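## Task

Take two steel bushings off the turntable and put them in the crate, leaving every other bushing on the turntable. The crate has to finish level and still sitting inside its corner guides. The bushings must stay in the crate without the robot holding them. Anything the robot is touching at the end must not settle more than about a fingernail's width once released, or the task fails.

## Robot and tools

ROBOT. Two six-joint arms, left_arm and right_arm, each ending in a two-finger gripper. Joint order everywhere (rows, result lists): waist, shoulder, elbow, forearm roll, wrist pitch, wrist roll. Stated ranges in rad: waist ±3.491, shoulder ±3.140, elbow -1.187 to 4.328, forearm roll ±3.316, wrist pitch ±3.140, wrist roll ±3.927 (true ends may differ by up to 0.010).

FRAME. One shared world frame: origin on the table top midway between the arms, +x away from the robot over the table, +z up, left_arm on the +y side. The names left/right do not refer to image sides. The state line gives each gripper's end_effector_position (metres, the point midway between the pads) and end_effector_quat_wxyz; the printout can be off, more so when the arm is stretched. The gripper's fingers point along its own +z and close along its x; fingertips extend 17.5 mm past the reported point. A flat block juts roughly 9 cm from the wrist-roll axis toward the gripper's -y and rotates with it. Turning only the wrist roll swings the reported point around a 25 mm circle.

execute_actions(actions). actions is a list of actions; each action is a list of up to 15 rows, one row per 1/30 s step; if fewer than 15 rows, the last row is repeated to fill 0.5 s. Every row has 18 numbers in [-1, 1] covering both arms: left_arm's 6 joint values, then its gripper position, force_limit, speed, then the same 9 for right_arm. Joint values are offsets, scaled so 1.0 equals 1.983 rad (waist, shoulder), 2.38 rad (elbow) or 2.975 rad (forearm roll, wrist pitch, wrist roll), always measured from that arm's angles when the current action began (for a call's first action, the last reported angles), never from the previous row. An action asking any joint more than 0.010 rad beyond its range is rejected for both arms; a malformed action or a failing first action rejects the whole call. Past a real end the joint stops there and the result may say "joint sent to its limit". An empty list just returns state and images.

GRIPPER numbers are absolute, not offsets. position: +1 fully open (50 mm gap), pads meet near -0.65, send -1 to grip. force_limit per pad: -1 ≈ 20 N, 0 ≈ 102 N, +1 ≈ 185 N (actual may be ~17 % higher). speed of the gap: -1 = 20 mm/s, 0 = 85, +1 = 150. Zero is a real command, so to leave a gripper alone repeat its previous three numbers. New force or speed only takes effect after a position change of at least 0.01; to soften a grip, open first. object_status: 0 moving, 1 blocked while opening, 2 blocked while closing (a held object), 3 reached the target or pads met (usually empty). Confirm 2 after gripping. Opening in mm ≈ (250 - position_measured) × 0.202. Lost grips re-close automatically except after force_limit -1, where status stays 2 regardless.

DRIVE LIMITS. Joint target speed caps: 2.62 rad/s (waist, shoulder), 3.14 (elbow), 3.93 (wrist joints), with 0.5 s to accelerate. Targets are kept within 0.805 / 0.966 / 1.21 rad of the measured angle, and scaled back if they would put the gripper over 70 mm from where it is, so big steps need several actions. "Joint targets" shows current drive goals; "joint command not followed" and HELD marks in step readings mean a clearance check trimmed something.

move(target, speed, blocking). target is one 18-number row as above; joint values are offsets from the Joint positions in the latest result that printed them. Gripper values are applied at the start. speed (rad/s, 0.01–2, default 0.5) caps the joint with the longest travel; all joints finish together, so paths curve, last 0.5–10 s, and ignore obstacles and the other arm. The "move:" line reports the ending (done, off_target, moving, held, fault), limits=held or limits=none, and each arm's joint farthest from target. blocking=false returns after 0.5 s; until its end is shown, other moves and actions are refused, so use wait(0) or stop. A target even slightly beyond a firm contact can trigger a fault; to keep a press steady, use offsets from Joint positions to Joint targets.

wait(seconds 0–10) lets time pass with commands held. stop brakes a running move (needs room). zoom_image(camera, region[x0,y0,x1,y1] pixels, at most 504×504) enlarges part of the latest image. finished_scene(scene) ends the current scene, given its number, irreversibly; the goal must already hold. Replying without any tool call ends all remaining work.

CAMERAS: cam_head_left, cam_head_right (504×504 pinhole), cam_left_wrist, cam_right_wrist (616×616 fisheye), with supplied calibration that may be slightly off.

RESULTS also give Joint positions and Joint velocities (rad, rad/s, per arm), step readings, and Flange force (noisy, includes held weight, "no reading" when unavailable).

AVOID. Load limits: 152 N m for waist, shoulder, elbow; 38 N m for the three wrist joints, including held weight. Reaching one, or 150 N of outside force, halts that arm for 10 s and drops the rest of the call. Motor heat from holding loads gives MOTOR HOT warnings and then an over-temperature brake. Don't let arms collide or push each other, don't knock items off the table, don't tip or shift the crate, and avoid drops, slams and hard pushes. Parts may get brief external tugs. The simulation keeps running while you compose replies; the robot holds the last command meanwhile. Faster, smoother, lower-effort solutions are better.

Each tool is called after "Call:" as name(argument=value, ...), one argument or row to a line, values as JSON.

## Session

Call:
execute_actions(
  actions=[],
)

Scene clock: 0.00 s.
left_arm: end_effector_position=(+0.3327, +0.6973, +0.1400) position_measured=3 object_status=3 end_effector_quat_wxyz=(+0.002, +0.874, -0.485, +0.024) | right_arm: end_effector_position=(+0.5376, +0.3687, +0.3548) position_measured=3 object_status=3 end_effector_quat_wxyz=(+0.070, +0.077, +0.857, +0.505)
Joint names: [waist, shoulder, elbow, forearm roll, wrist pitch, wrist roll]
Joint positions: left_arm=[ 1.263  0.062 -0.253  0.05  -1.264  2.532] | right_arm=[ 1.166  0.406  0.492 -0.522 -0.687  0.651]
Joint velocities: left_arm=[ 0.    -0.    -0.001 -0.    -0.    -0.   ] | right_arm=[-0.    -0.002 -0.001 -0.     0.     0.   ]
Flange force (N, the push that the arm receives, along the gripper's own x y z axes): no reading
Joint targets: left_arm=[1.263 0.062 -0.253 0.050 -1.264 2.532] | right_arm=[1.166 0.406 0.492 -0.522 -0.687 0.651]
camera_calibration (this result's frames):
cam_left_wrist: T_world_to_cam=[[0.515505, -0.853883, 0.071688, 0.403381], [-0.833768, -0.480536, 0.271874, 0.579403], [-0.1977, -0.199923, -0.959659, 0.491388], [0, 0, 0, 1]] pos_world=[0.37229, 0.721104, 0.285123]
cam_right_wrist: T_world_to_cam=[[-0.975551, 0.219771, -0.00113419, 0.442593], [0.0514442, 0.233369, 0.971026, -0.452059], [0.213668, 0.947227, -0.238969, -0.227009], [0, 0, 0, 1]] pos_world=[0.503533, 0.223256, 0.385215]

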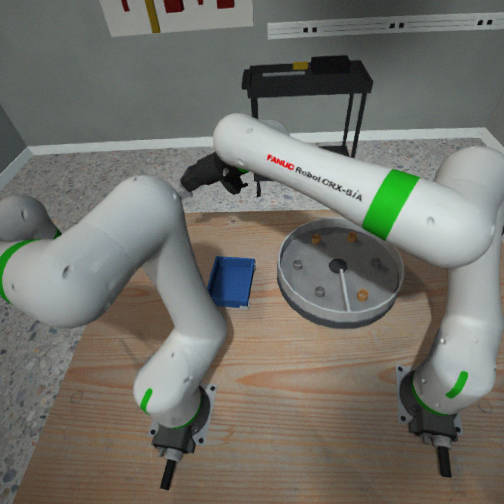

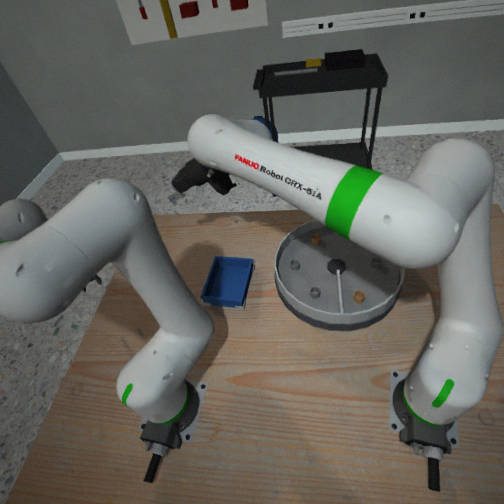

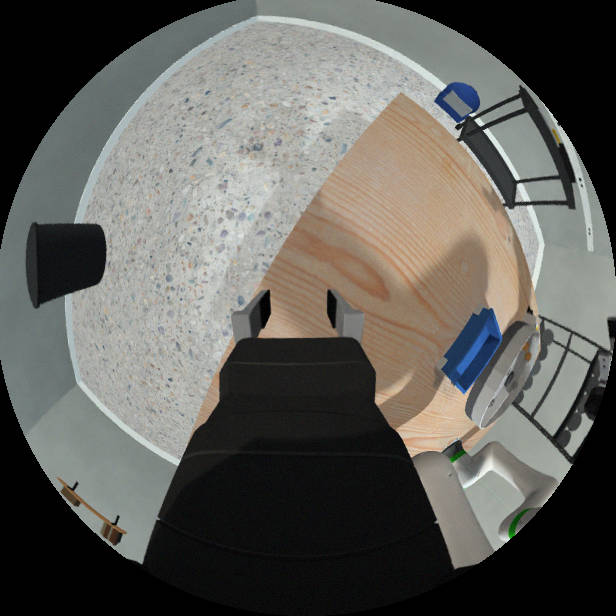

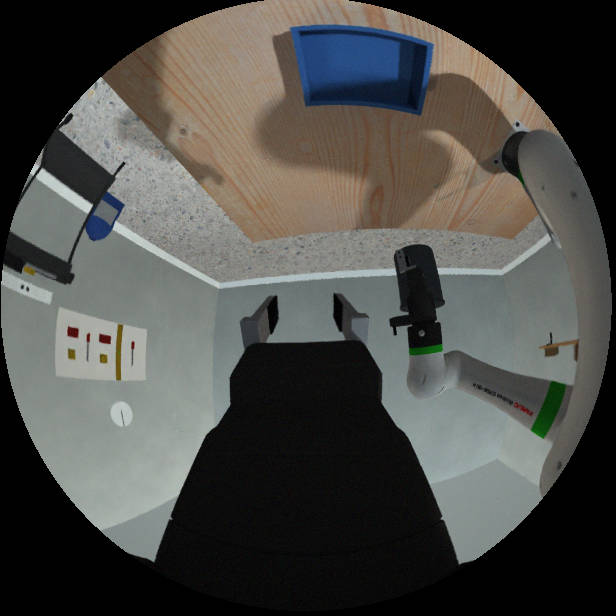

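Call:
zoom_image(
  camera="cam_head_left",
  region=[190, 210, 420, 340],
)

Call:
execute_actions(
  actions=[],
)

Region (190, 210, 420, 340) of cam_head_left's 504x504 image, scaled by 2.191, with more detail than that image has; it fills the top 285 rows of this view, and the rest is white.

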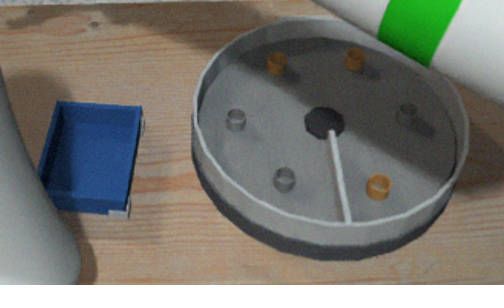

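Scene clock: 8.20 s.
left_arm: end_effector_position=(+0.3327, +0.6973, +0.1400) position_measured=3 object_status=3 end_effector_quat_wxyz=(+0.002, +0.874, -0.485, +0.024) | right_arm: end_effector_position=(+0.5376, +0.3687, +0.3548) position_measured=3 object_status=3 end_effector_quat_wxyz=(+0.070, +0.077, +0.857, +0.505)
Joint names: [waist, shoulder, elbow, forearm roll, wrist pitch, wrist roll]
Joint positions: left_arm=[ 1.263  0.062 -0.253  0.05  -1.264  2.532] | right_arm=[ 1.166  0.406  0.492 -0.522 -0.687  0.651]
Joint velocities: left_arm=[ 0.    -0.    -0.001  0.    -0.     0.   ] | right_arm=[ 0.     0.002  0.001  0.    -0.    -0.   ]
Flange force (N, the push that the arm receives, along the gripper's own x y z axes): left_arm=[5.1 -2.7 -2.6] | right_arm=[8.6 -11.0 -11.9]
Joint targets: left_arm=[1.263 0.062 -0.253 0.050 -1.264 2.532] | right_arm=[1.166 0.406 0.492 -0.522 -0.687 0.651]
camera_calibration (this result's frames):
cam_left_wrist: T_world_to_cam=[[0.515505, -0.853883, 0.0716877, 0.403381], [-0.833768, -0.480536, 0.271874, 0.579403], [-0.1977, -0.199923, -0.959659, 0.491388], [0, 0, 0, 1]] pos_world=[0.37229, 0.721104, 0.285123]
cam_right_wrist: T_world_to_cam=[[-0.975551, 0.219771, -0.00113435, 0.442593], [0.051444, 0.233369, 0.971026, -0.452059], [0.213668, 0.947227, -0.238969, -0.227009], [0, 0, 0, 1]] pos_world=[0.503533, 0.223256, 0.385215]

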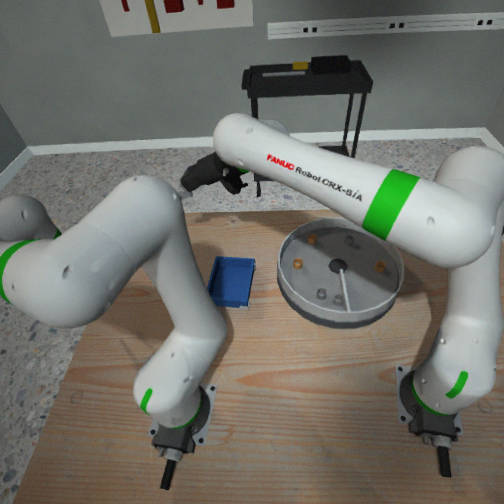

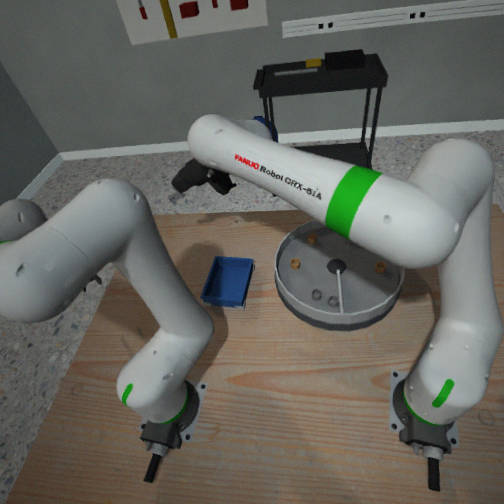

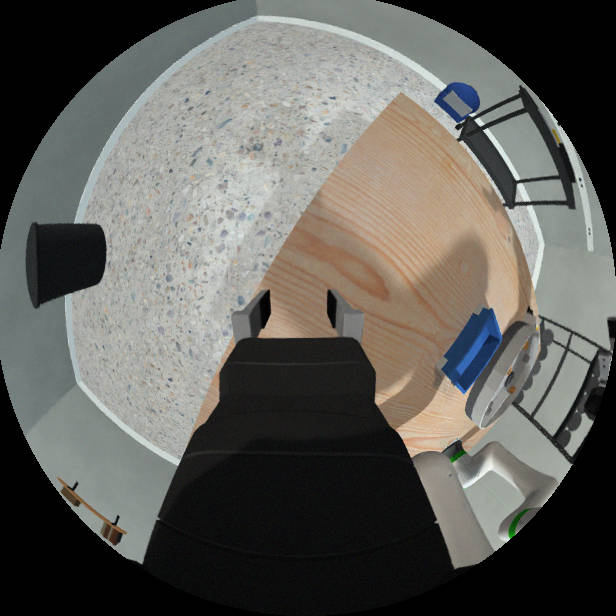

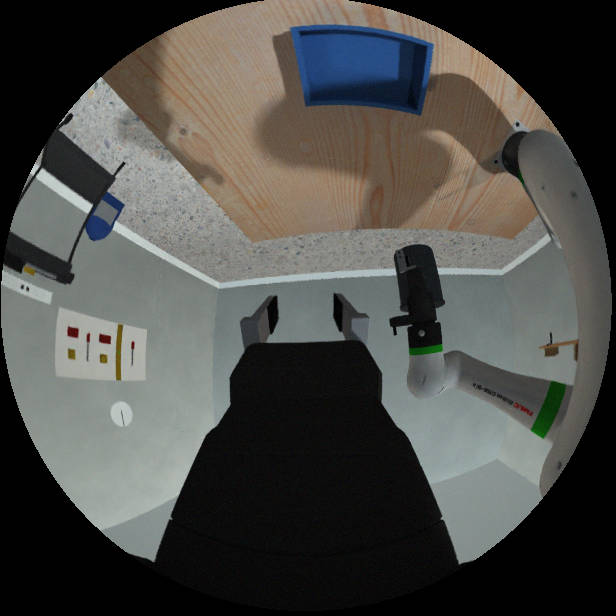

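Call:
move(
  target=[-0.9303,0.3657,0.4198,-0.0168,-0.2353,-0.8511,1,0,0,-0.95,0,0,0,0,0,1,0,0],
  speed=1.0,
)

Scene clock: 46.50 s.
left_arm: end_effector_position=(+0.3499, -0.1103, +0.1696) position_measured=3 object_status=3 end_effector_quat_wxyz=(-0.195, +0.884, +0.415, -0.092) | right_arm: end_effector_position=(+0.5590, -1.0115, +0.3548) position_measured=3 object_status=3 end_effector_quat_wxyz=(+0.449, +0.738, +0.442, +0.240)
Joint names: [waist, shoulder, elbow, forearm roll, wrist pitch, wrist roll]
Joint positions: left_arm=[-0.582  0.788  0.746  0.    -1.964  0.   ] | right_arm=[-0.718  0.406  0.492 -0.522 -0.687  0.651]
Joint velocities: left_arm=[ 0.     0.     0.001  0.     0.001 -0.   ] | right_arm=[-0.001  0.003  0.001  0.     0.     0.   ]
Flange force (N, the push that the arm receives, along the gripper's own x y z axes): left_arm=[-4.5 5.4 -5.5] | right_arm=[9.0 -13.9 -13.0]
Joint targets: left_arm=[-0.582 0.788 0.746 0.000 -1.964 0.000] | right_arm=[-0.718 0.406 0.492 -0.522 -0.687 0.651]
move: done; limits=none; left_arm: farthest joint: the waist, 0.000 radians from its target (1.845 radians at the start); right_arm: farthest joint: the waist, 0.000 radians from its target (1.884 radians at the start)
camera_calibration (this result's frames):
cam_left_wrist: T_world_to_cam=[[0.657004, 0.753641, 0.0192369, -0.160553], [0.748338, -0.648867, -0.137702, -0.305114], [-0.091296, 0.104867, -0.990287, 0.36331], [0, 0, 0, 1]] pos_world=[0.366981, -0.115078, 0.320855]
cam_right_wrist: T_world_to_cam=[[0.509667, 0.860371, -0.00127631, 0.584543], [0.206247, -0.120737, 0.971023, -0.57579], [0.835285, -0.495162, -0.238985, -0.730633], [0, 0, 0, 1]] pos_world=[0.431119, -0.934224, 0.385241]

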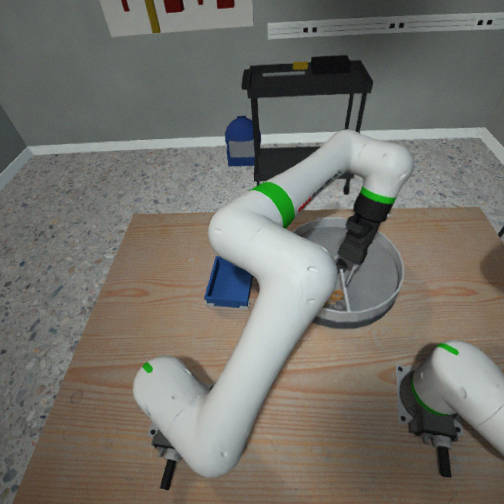

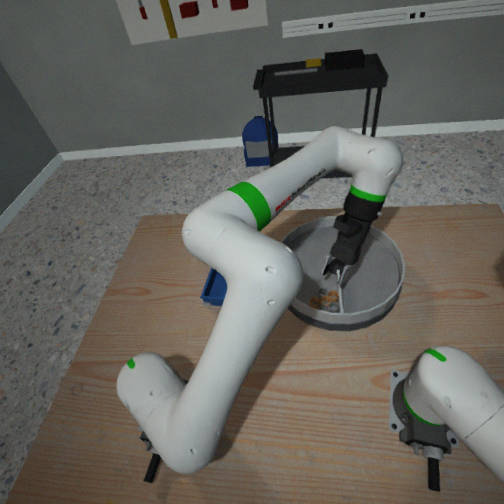

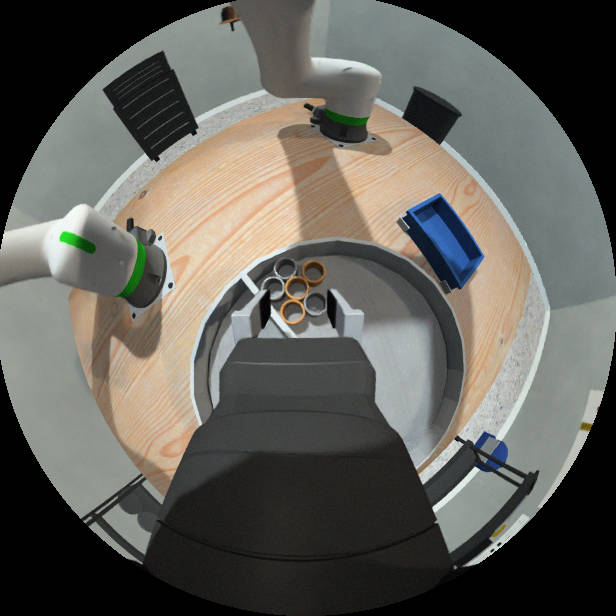

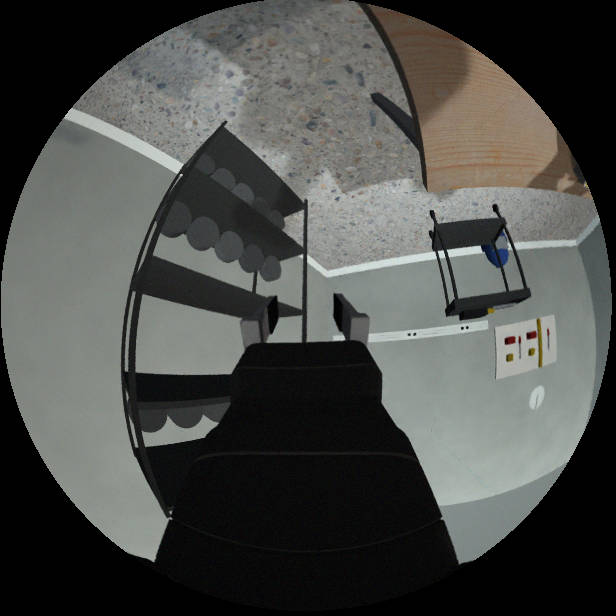

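Call:
zoom_image(
  camera="cam_left_wrist",
  region=[220, 240, 380, 350],
)

Region (220, 240, 380, 350) of cam_left_wrist's 616x616 image, scaled by 3.150, with more detail than that image has; it fills the top 346 rows of this view, and the rest is white.

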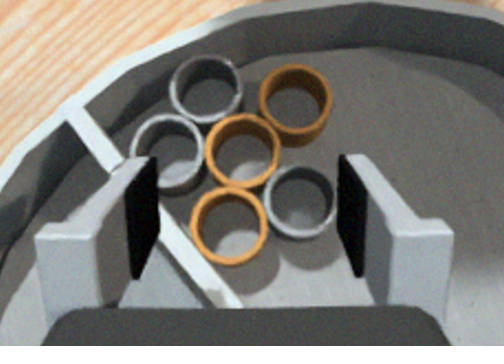

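Call:
move(
  target=[0.0403,-0.2402,-0.3041,0,0.2298,0.4408,0.571,0,0.5,0,0,0,0,0,0,1,0,0],
  speed=0.8,
)

Call:
zoom_image(
  camera="cam_left_wrist",
  region=[220, 230, 400, 350],
)

Scene clock: 141.63 s.
left_arm: end_effector_position=(+0.3489, -0.0851, +0.1249) position_measured=67 object_status=3 end_effector_quat_wxyz=(+0.001, +0.422, +0.907, -0.000) | right_arm: end_effector_position=(+0.5590, -1.0115, +0.3548) position_measured=3 object_status=3 end_effector_quat_wxyz=(+0.449, +0.738, +0.442, +0.240)
Joint names: [waist, shoulder, elbow, forearm roll, wrist pitch, wrist roll]
Joint positions: left_arm=[-0.502  0.311  0.023  0.    -1.281  1.312] | right_arm=[-0.718  0.406  0.492 -0.522 -0.687  0.651]
Joint velocities: left_arm=[-0.     0.     0.001  0.    -0.     0.   ] | right_arm=[ 0.    -0.    -0.001 -0.    -0.    -0.   ]
Flange force (N, the push that the arm receives, along the gripper's own x y z axes): left_arm=[-3.1 -4.7 -2.0] | right_arm=[9.8 -15.1 -14.3]
Joint targets: left_arm=[-0.502 0.311 0.023 0.000 -1.281 1.312] | right_arm=[-0.718 0.406 0.492 -0.522 -0.687 0.651]
move: done; limits=none; left_arm: farthest joint: the waist, 0.000 radians from its target (0.080 radians at the start); right_arm: farthest joint: the waist, 0.000 radians from its target (0.000 radians at the start)
camera_calibration (this result's frames):
cam_left_wrist: T_world_to_cam=[[-0.632247, 0.774316, 0.0264334, 0.272674], [0.745575, 0.598793, 0.292515, -0.24077], [0.210671, 0.20465, -0.955895, 0.21513], [0, 0, 0, 1]] pos_world=[0.306588, -0.110991, 0.268863]
cam_right_wrist: T_world_to_cam=[[0.509659, 0.860376, -0.00126252, 0.584546], [0.206271, -0.120763, 0.971014, -0.575806], [0.835285, -0.495146, -0.239018, -0.730611], [0, 0, 0, 1]] pos_world=[0.431121, -0.934225, 0.385225]

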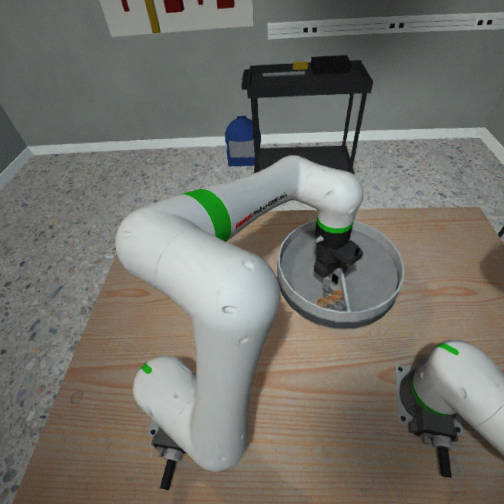

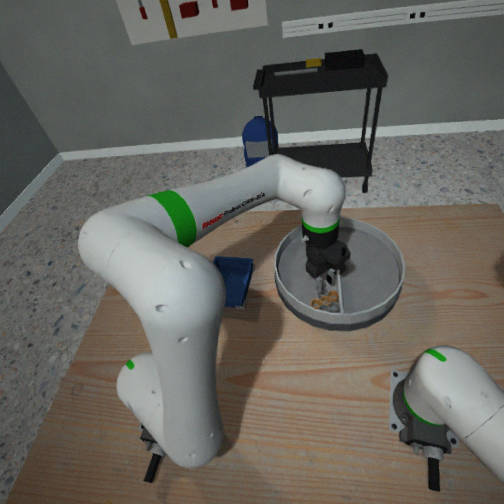

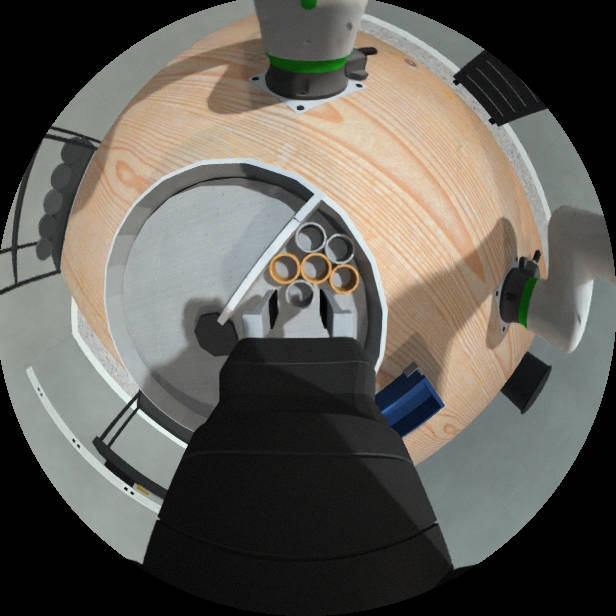

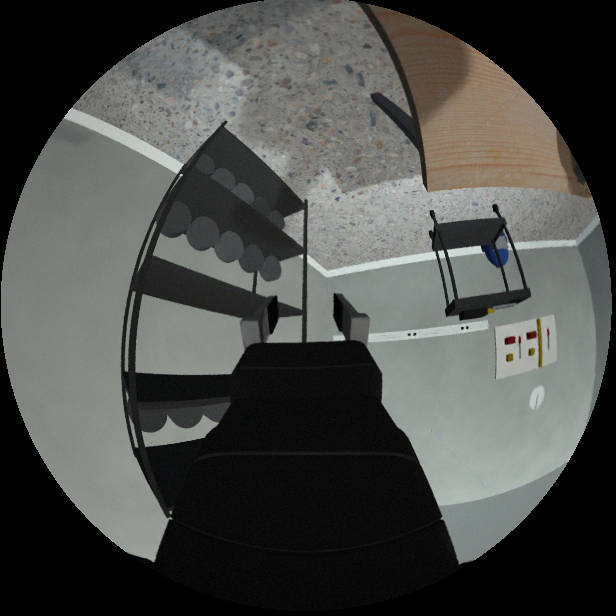

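Region (220, 230, 400, 350) of cam_left_wrist's 616x616 image, scaled by 2.800, with more detail than that image has.

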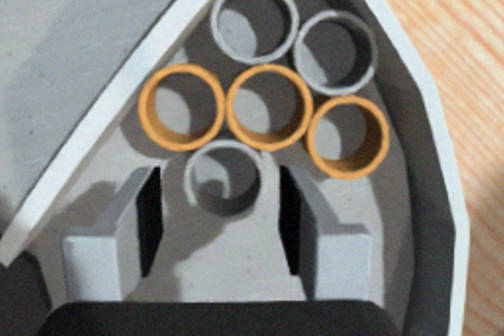

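Call:
execute_actions(
  actions=[],
)

Scene clock: 174.30 s.
left_arm: end_effector_position=(+0.3489, -0.0851, +0.1249) position_measured=67 object_status=3 end_effector_quat_wxyz=(+0.001, +0.422, +0.907, -0.000) | right_arm: end_effector_position=(+0.5590, -1.0115, +0.3548) position_measured=3 object_status=3 end_effector_quat_wxyz=(+0.449, +0.738, +0.442, +0.240)
Joint names: [waist, shoulder, elbow, forearm roll, wrist pitch, wrist roll]
Joint positions: left_arm=[-0.502  0.311  0.023  0.    -1.281  1.312] | right_arm=[-0.718  0.406  0.492 -0.522 -0.687  0.651]
Joint velocities: left_arm=[-0.    -0.     0.    -0.    -0.001  0.   ] | right_arm=[ 0.     0.001  0.001 -0.    -0.    -0.   ]
Flange force (N, the push that the arm receives, along the gripper's own x y z axes): left_arm=[-3.7 -4.5 -2.4] | right_arm=[11.6 -12.4 -11.6]
Joint targets: left_arm=[-0.502 0.311 0.023 0.000 -1.281 1.312] | right_arm=[-0.718 0.406 0.492 -0.522 -0.687 0.651]
camera_calibration (this result's frames):
cam_left_wrist: T_world_to_cam=[[-0.632251, 0.774314, 0.0264098, 0.272675], [0.745565, 0.5988, 0.292525, -0.240773], [0.210692, 0.20464, -0.955893, 0.215133], [0, 0, 0, 1]] pos_world=[0.306584, -0.110986, 0.268875]
cam_right_wrist: T_world_to_cam=[[0.509667, 0.860371, -0.00127659, 0.584543], [0.206247, -0.120736, 0.971023, -0.575789], [0.835285, -0.495162, -0.238985, -0.730633], [0, 0, 0, 1]] pos_world=[0.431119, -0.934224, 0.385241]

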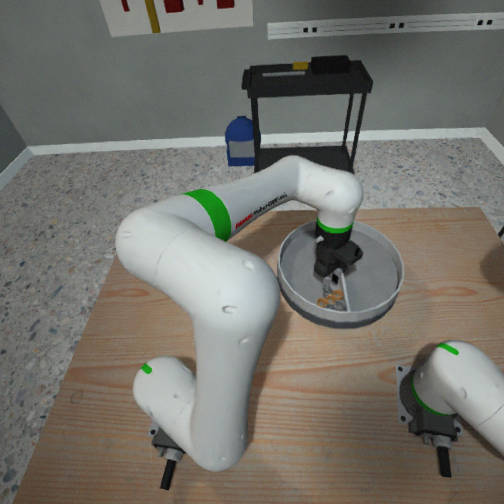

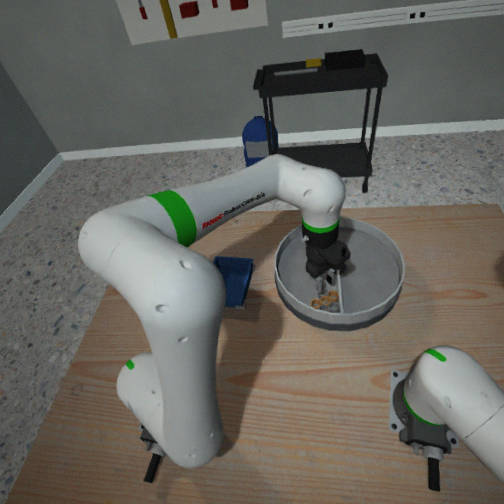

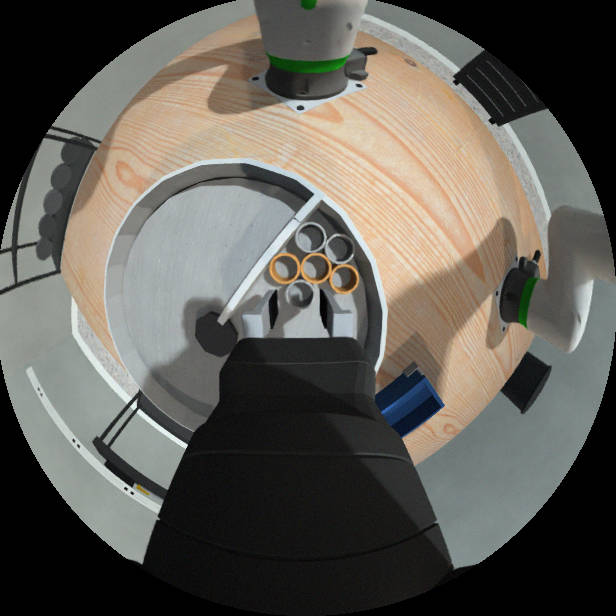

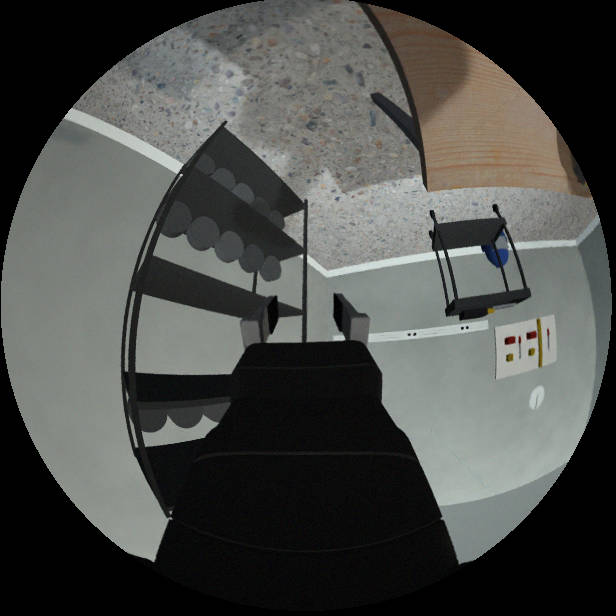

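Call:
zoom_image(
  camera="cam_left_wrist",
  region=[230, 210, 390, 350],
)

Region (230, 210, 390, 350) of cam_left_wrist's 616x616 image, scaled by 3.150, with more detail than that image has; it fills the top 441 rows of this view, and the rest is white.

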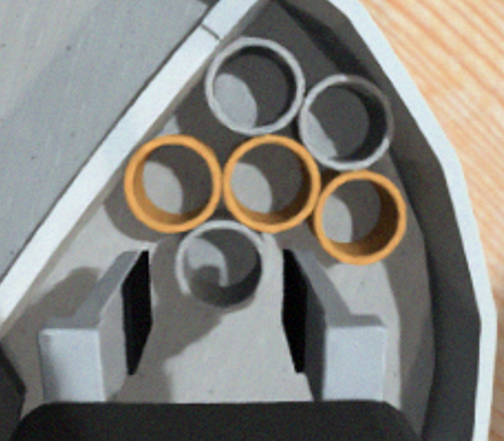

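Call:
move(
  target=[0,0.0091,-0.0128,0,0.0163,0,0.571,0,0.5, 0,0,0,0,0,0,1,0,0],
  speed=0.2,
)

Call:
zoom_image(
  camera="cam_left_wrist",
  region=[230, 210, 390, 350],
)

Scene clock: 197.67 s.
left_arm: end_effector_position=(+0.3494, -0.0854, +0.1028) position_measured=67 object_status=3 end_effector_quat_wxyz=(+0.001, +0.422, +0.907, -0.000) | right_arm: end_effector_position=(+0.5590, -1.0115, +0.3548) position_measured=3 object_status=3 end_effector_quat_wxyz=(+0.449, +0.738, +0.442, +0.240)
Joint names: [waist, shoulder, elbow, forearm roll, wrist pitch, wrist roll]
Joint positions: left_arm=[-0.502  0.329 -0.008  0.    -1.232  1.312] | right_arm=[-0.718  0.406  0.492 -0.522 -0.687  0.651]
Joint velocities: left_arm=[ 0.     0.001  0.001 -0.    -0.     0.001] | right_arm=[ 0.     0.001  0.     0.    -0.    -0.   ]
Flange force (N, the push that the arm receives, along the gripper's own x y z axes): left_arm=[-4.5 -5.3 -2.1] | right_arm=[9.2 -13.8 -14.2]
Joint targets: left_arm=[-0.502 0.329 -0.008 0.000 -1.232 1.312] | right_arm=[-0.718 0.406 0.492 -0.522 -0.687 0.651]
move: done; limits=none; left_arm: farthest joint: the waist, 0.000 radians from its target (0.000 radians at the start); right_arm: farthest joint: the waist, 0.000 radians from its target (0.000 radians at the start)
camera_calibration (this result's frames):
cam_left_wrist: T_world_to_cam=[[-0.63225, 0.774315, 0.0263975, 0.273839], [0.745559, 0.598797, 0.292547, -0.234458], [0.210717, 0.204644, -0.955887, 0.193912], [0, 0, 0, 1]] pos_world=[0.307077, -0.111328, 0.246719]
cam_right_wrist: T_world_to_cam=[[0.509667, 0.860371, -0.00127655, 0.584543], [0.206248, -0.120736, 0.971022, -0.57579], [0.835285, -0.495162, -0.238985, -0.730633], [0, 0, 0, 1]] pos_world=[0.431119, -0.934224, 0.385241]

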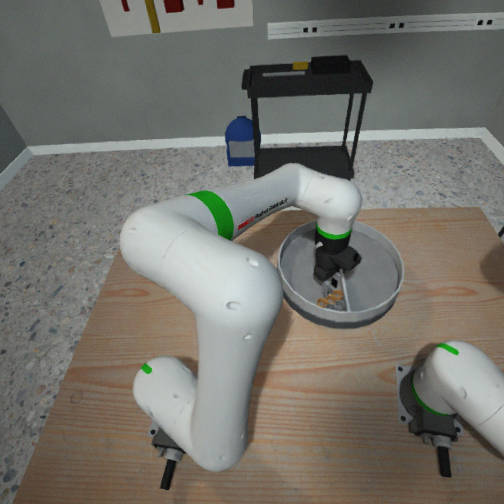

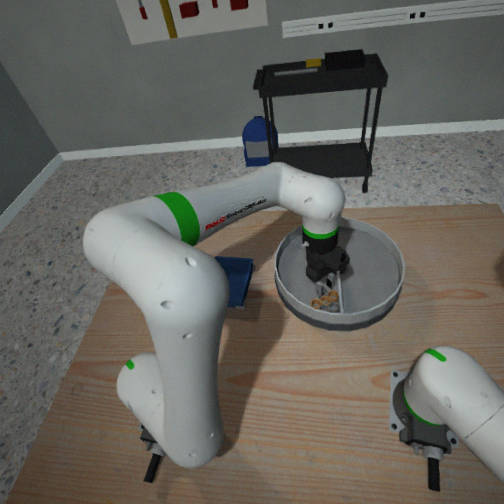

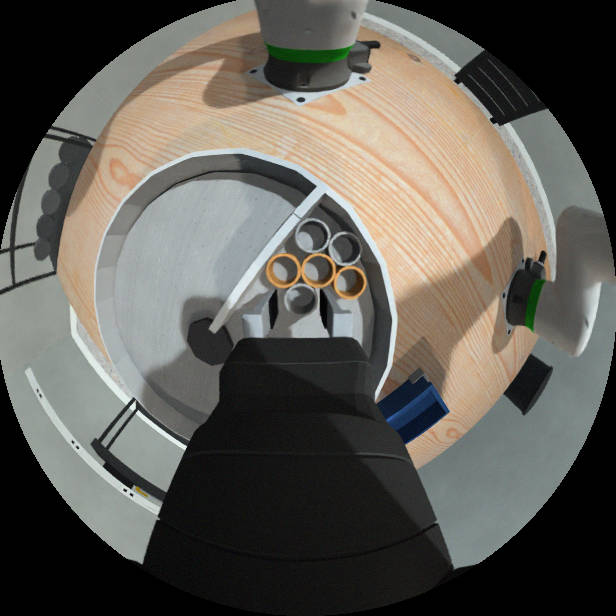

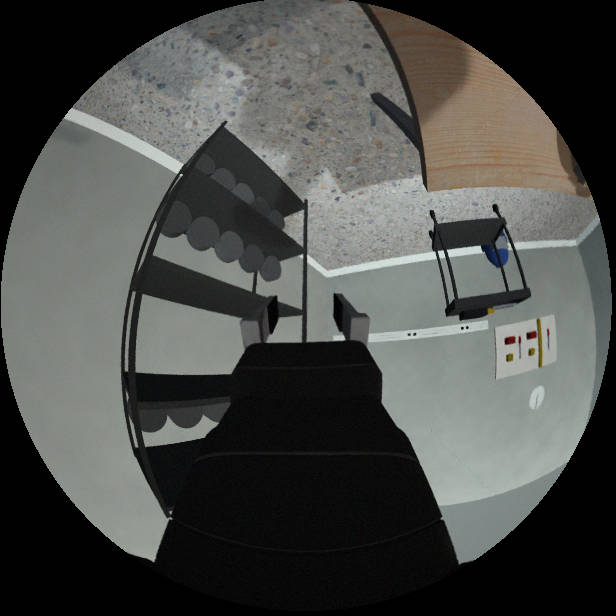

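Region (230, 210, 390, 350) of cam_left_wrist's 616x616 image, scaled by 3.150, with more detail than that image has; it fills the top 441 rows of this view, and the rest is white.

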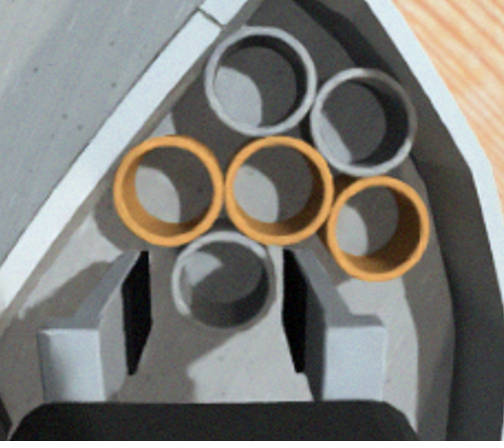

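Call:
move(
  target=[0.0031,0.0007,-0.0054,0,0.0048,0,0.571,0,0.5, 0,0,0,0,0,0,1,0,0],
  speed=0.05,
)

Call:
zoom_image(
  camera="cam_left_wrist",
  region=[230, 210, 390, 350],
)

Scene clock: 230.77 s.
left_arm: end_effector_position=(+0.3508, -0.0824, +0.0968) position_measured=67 object_status=3 end_effector_quat_wxyz=(+0.001, +0.419, +0.908, -0.000) | right_arm: end_effector_position=(+0.5590, -1.0115, +0.3548) position_measured=3 object_status=3 end_effector_quat_wxyz=(+0.449, +0.738, +0.442, +0.240)
Joint names: [waist, shoulder, elbow, forearm roll, wrist pitch, wrist roll]
Joint positions: left_arm=[-0.496  0.331 -0.021  0.    -1.218  1.312] | right_arm=[-0.718  0.406  0.492 -0.522 -0.687  0.651]
Joint velocities: left_arm=[-0.     0.     0.001  0.    -0.     0.001] | right_arm=[-0.    -0.001 -0.001 -0.    -0.     0.   ]
Flange force (N, the push that the arm receives, along the gripper's own x y z axes): left_arm=[-2.4 -4.9 -2.1] | right_arm=[9.1 -14.4 -12.9]
Joint targets: left_arm=[-0.496 0.331 -0.021 0.000 -1.218 1.312] | right_arm=[-0.718 0.406 0.492 -0.522 -0.687 0.651]
move: done; limits=none; left_arm: farthest joint: the waist, 0.000 radians from its target (0.006 radians at the start); right_arm: farthest joint: the waist, 0.000 radians from its target (0.000 radians at the start)
camera_calibration (this result's frames):
cam_left_wrist: T_world_to_cam=[[-0.637002, 0.770412, 0.0263511, 0.273915], [0.741855, 0.603384, 0.292539, -0.23388], [0.209475, 0.205896, -0.955891, 0.187862], [0, 0, 0, 1]] pos_world=[0.308637, -0.108587, 0.240777]
cam_right_wrist: T_world_to_cam=[[0.509667, 0.860371, -0.00127667, 0.584543], [0.206247, -0.120736, 0.971023, -0.575789], [0.835285, -0.495162, -0.238985, -0.730633], [0, 0, 0, 1]] pos_world=[0.431119, -0.934224, 0.385241]

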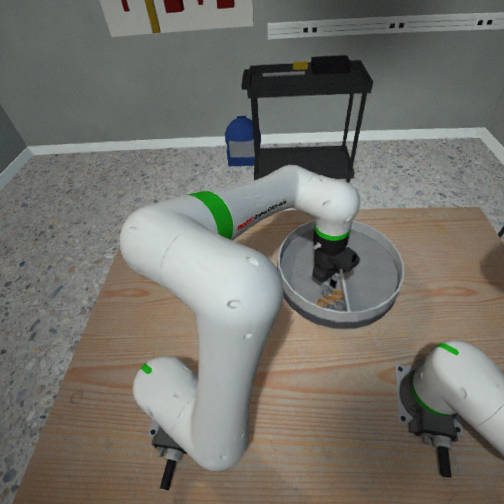

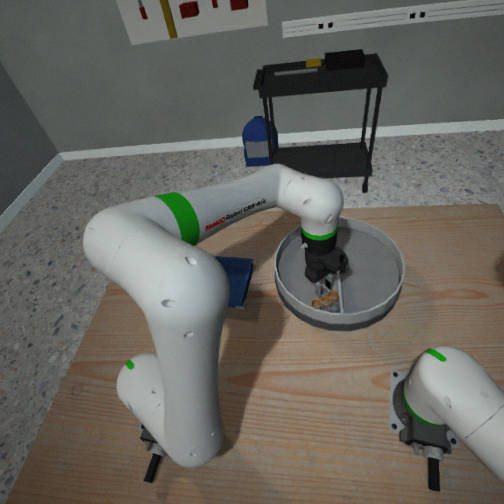

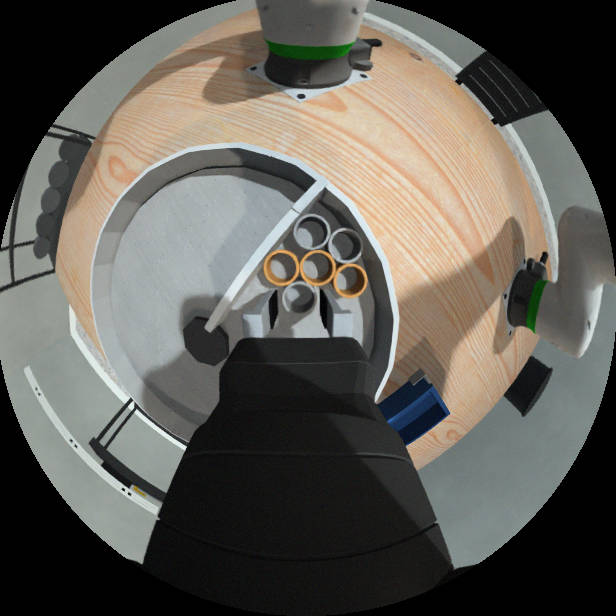

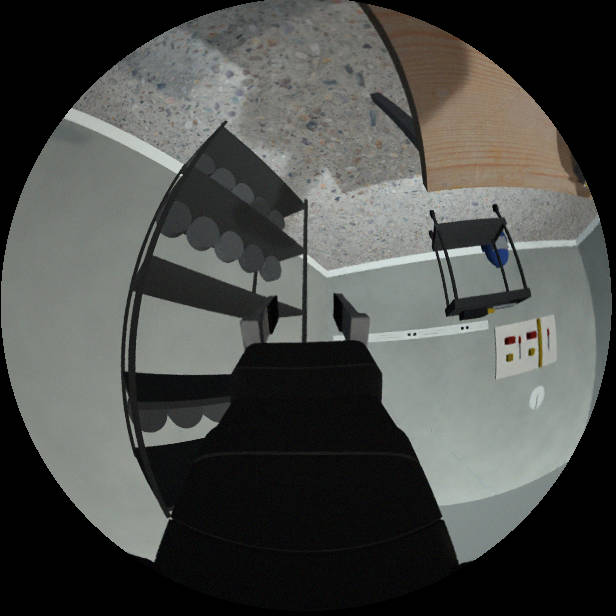

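Region (230, 210, 390, 350) of cam_left_wrist's 616x616 image, scaled by 3.150, with more detail than that image has; it fills the top 441 rows of this view, and the rest is white.

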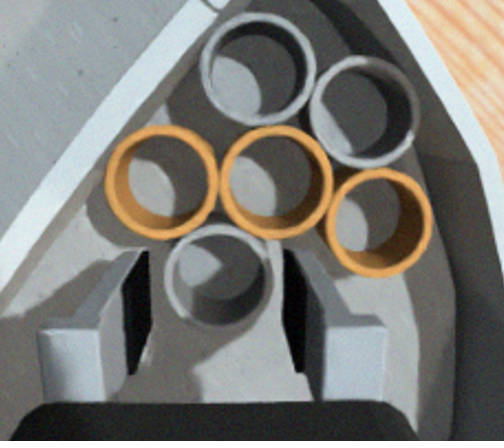

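Call:
move(
  target=[0,0.0049,-0.0070,0,0.0089,0,0.571,0,0.5, 0,0,0,0,0,0,1,0,0],
  speed=0.02,
)

Call:
zoom_image(
  camera="cam_left_wrist",
  region=[230, 210, 390, 350],
)

Scene clock: 239.73 s.
left_arm: end_effector_position=(+0.3506, -0.0823, +0.0849) position_measured=67 object_status=3 end_effector_quat_wxyz=(+0.001, +0.419, +0.908, -0.000) | right_arm: end_effector_position=(+0.5590, -1.0115, +0.3548) position_measured=3 object_status=3 end_effector_quat_wxyz=(+0.449, +0.738, +0.442, +0.240)
Joint names: [waist, shoulder, elbow, forearm roll, wrist pitch, wrist roll]
Joint positions: left_arm=[-0.496  0.34  -0.037  0.    -1.191  1.312] | right_arm=[-0.718  0.406  0.492 -0.522 -0.687  0.651]
Joint velocities: left_arm=[-0.    -0.    -0.001  0.     0.001 -0.   ] | right_arm=[-0.    -0.002 -0.001 -0.    -0.     0.   ]
Flange force (N, the push that the arm receives, along the gripper's own x y z axes): left_arm=[-3.8 -4.7 -2.2] | right_arm=[10.4 -14.1 -14.0]
Joint targets: left_arm=[-0.496 0.340 -0.037 0.000 -1.191 1.312] | right_arm=[-0.718 0.406 0.492 -0.522 -0.687 0.651]
move: done; limits=none; left_arm: farthest joint: the waist, 0.000 radians from its target (0.000 radians at the start); right_arm: farthest joint: the waist, 0.000 radians from its target (0.000 radians at the start)
camera_calibration (this result's frames):
cam_left_wrist: T_world_to_cam=[[-0.637004, 0.770413, 0.0262545, 0.273997], [0.741826, 0.603396, 0.292588, -0.230334], [0.209572, 0.205856, -0.955878, 0.176453], [0, 0, 0, 1]] pos_world=[0.308425, -0.108432, 0.228867]
cam_right_wrist: T_world_to_cam=[[0.509667, 0.860371, -0.00127656, 0.584543], [0.206247, -0.120736, 0.971023, -0.57579], [0.835285, -0.495162, -0.238985, -0.730633], [0, 0, 0, 1]] pos_world=[0.431119, -0.934224, 0.385241]

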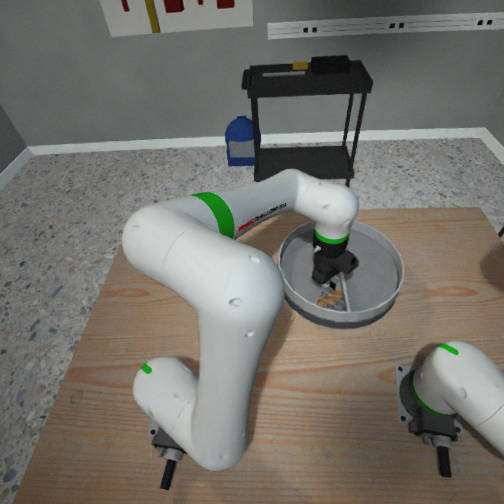

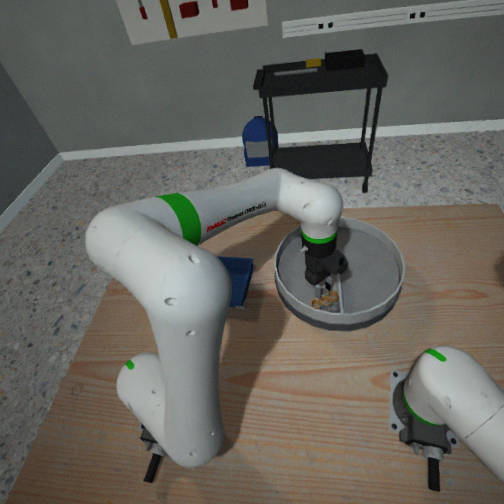

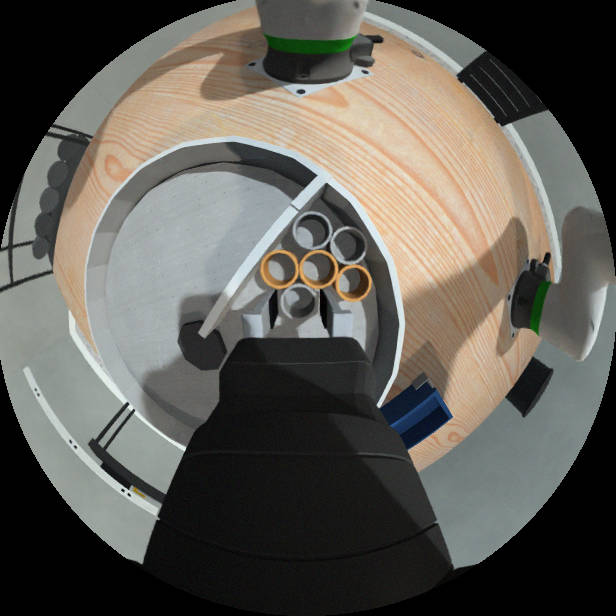

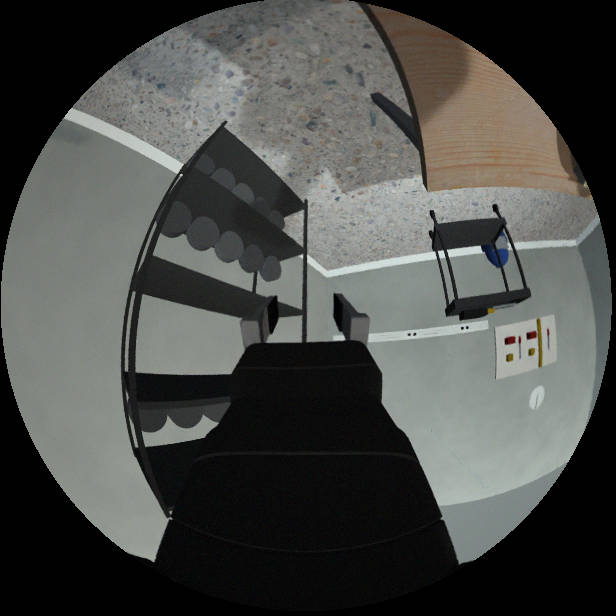

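Region (230, 210, 390, 350) of cam_left_wrist's 616x616 image, scaled by 3.150, with more detail than that image has; it fills the top 441 rows of this view, and the rest is white.

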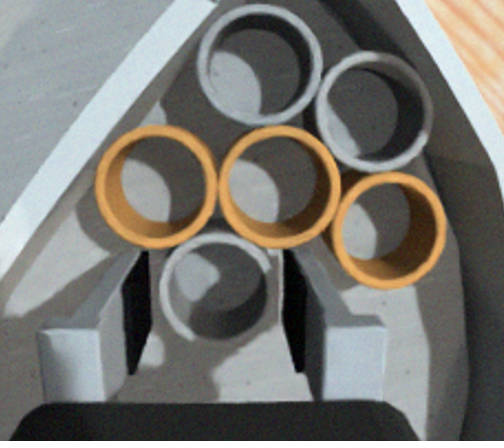

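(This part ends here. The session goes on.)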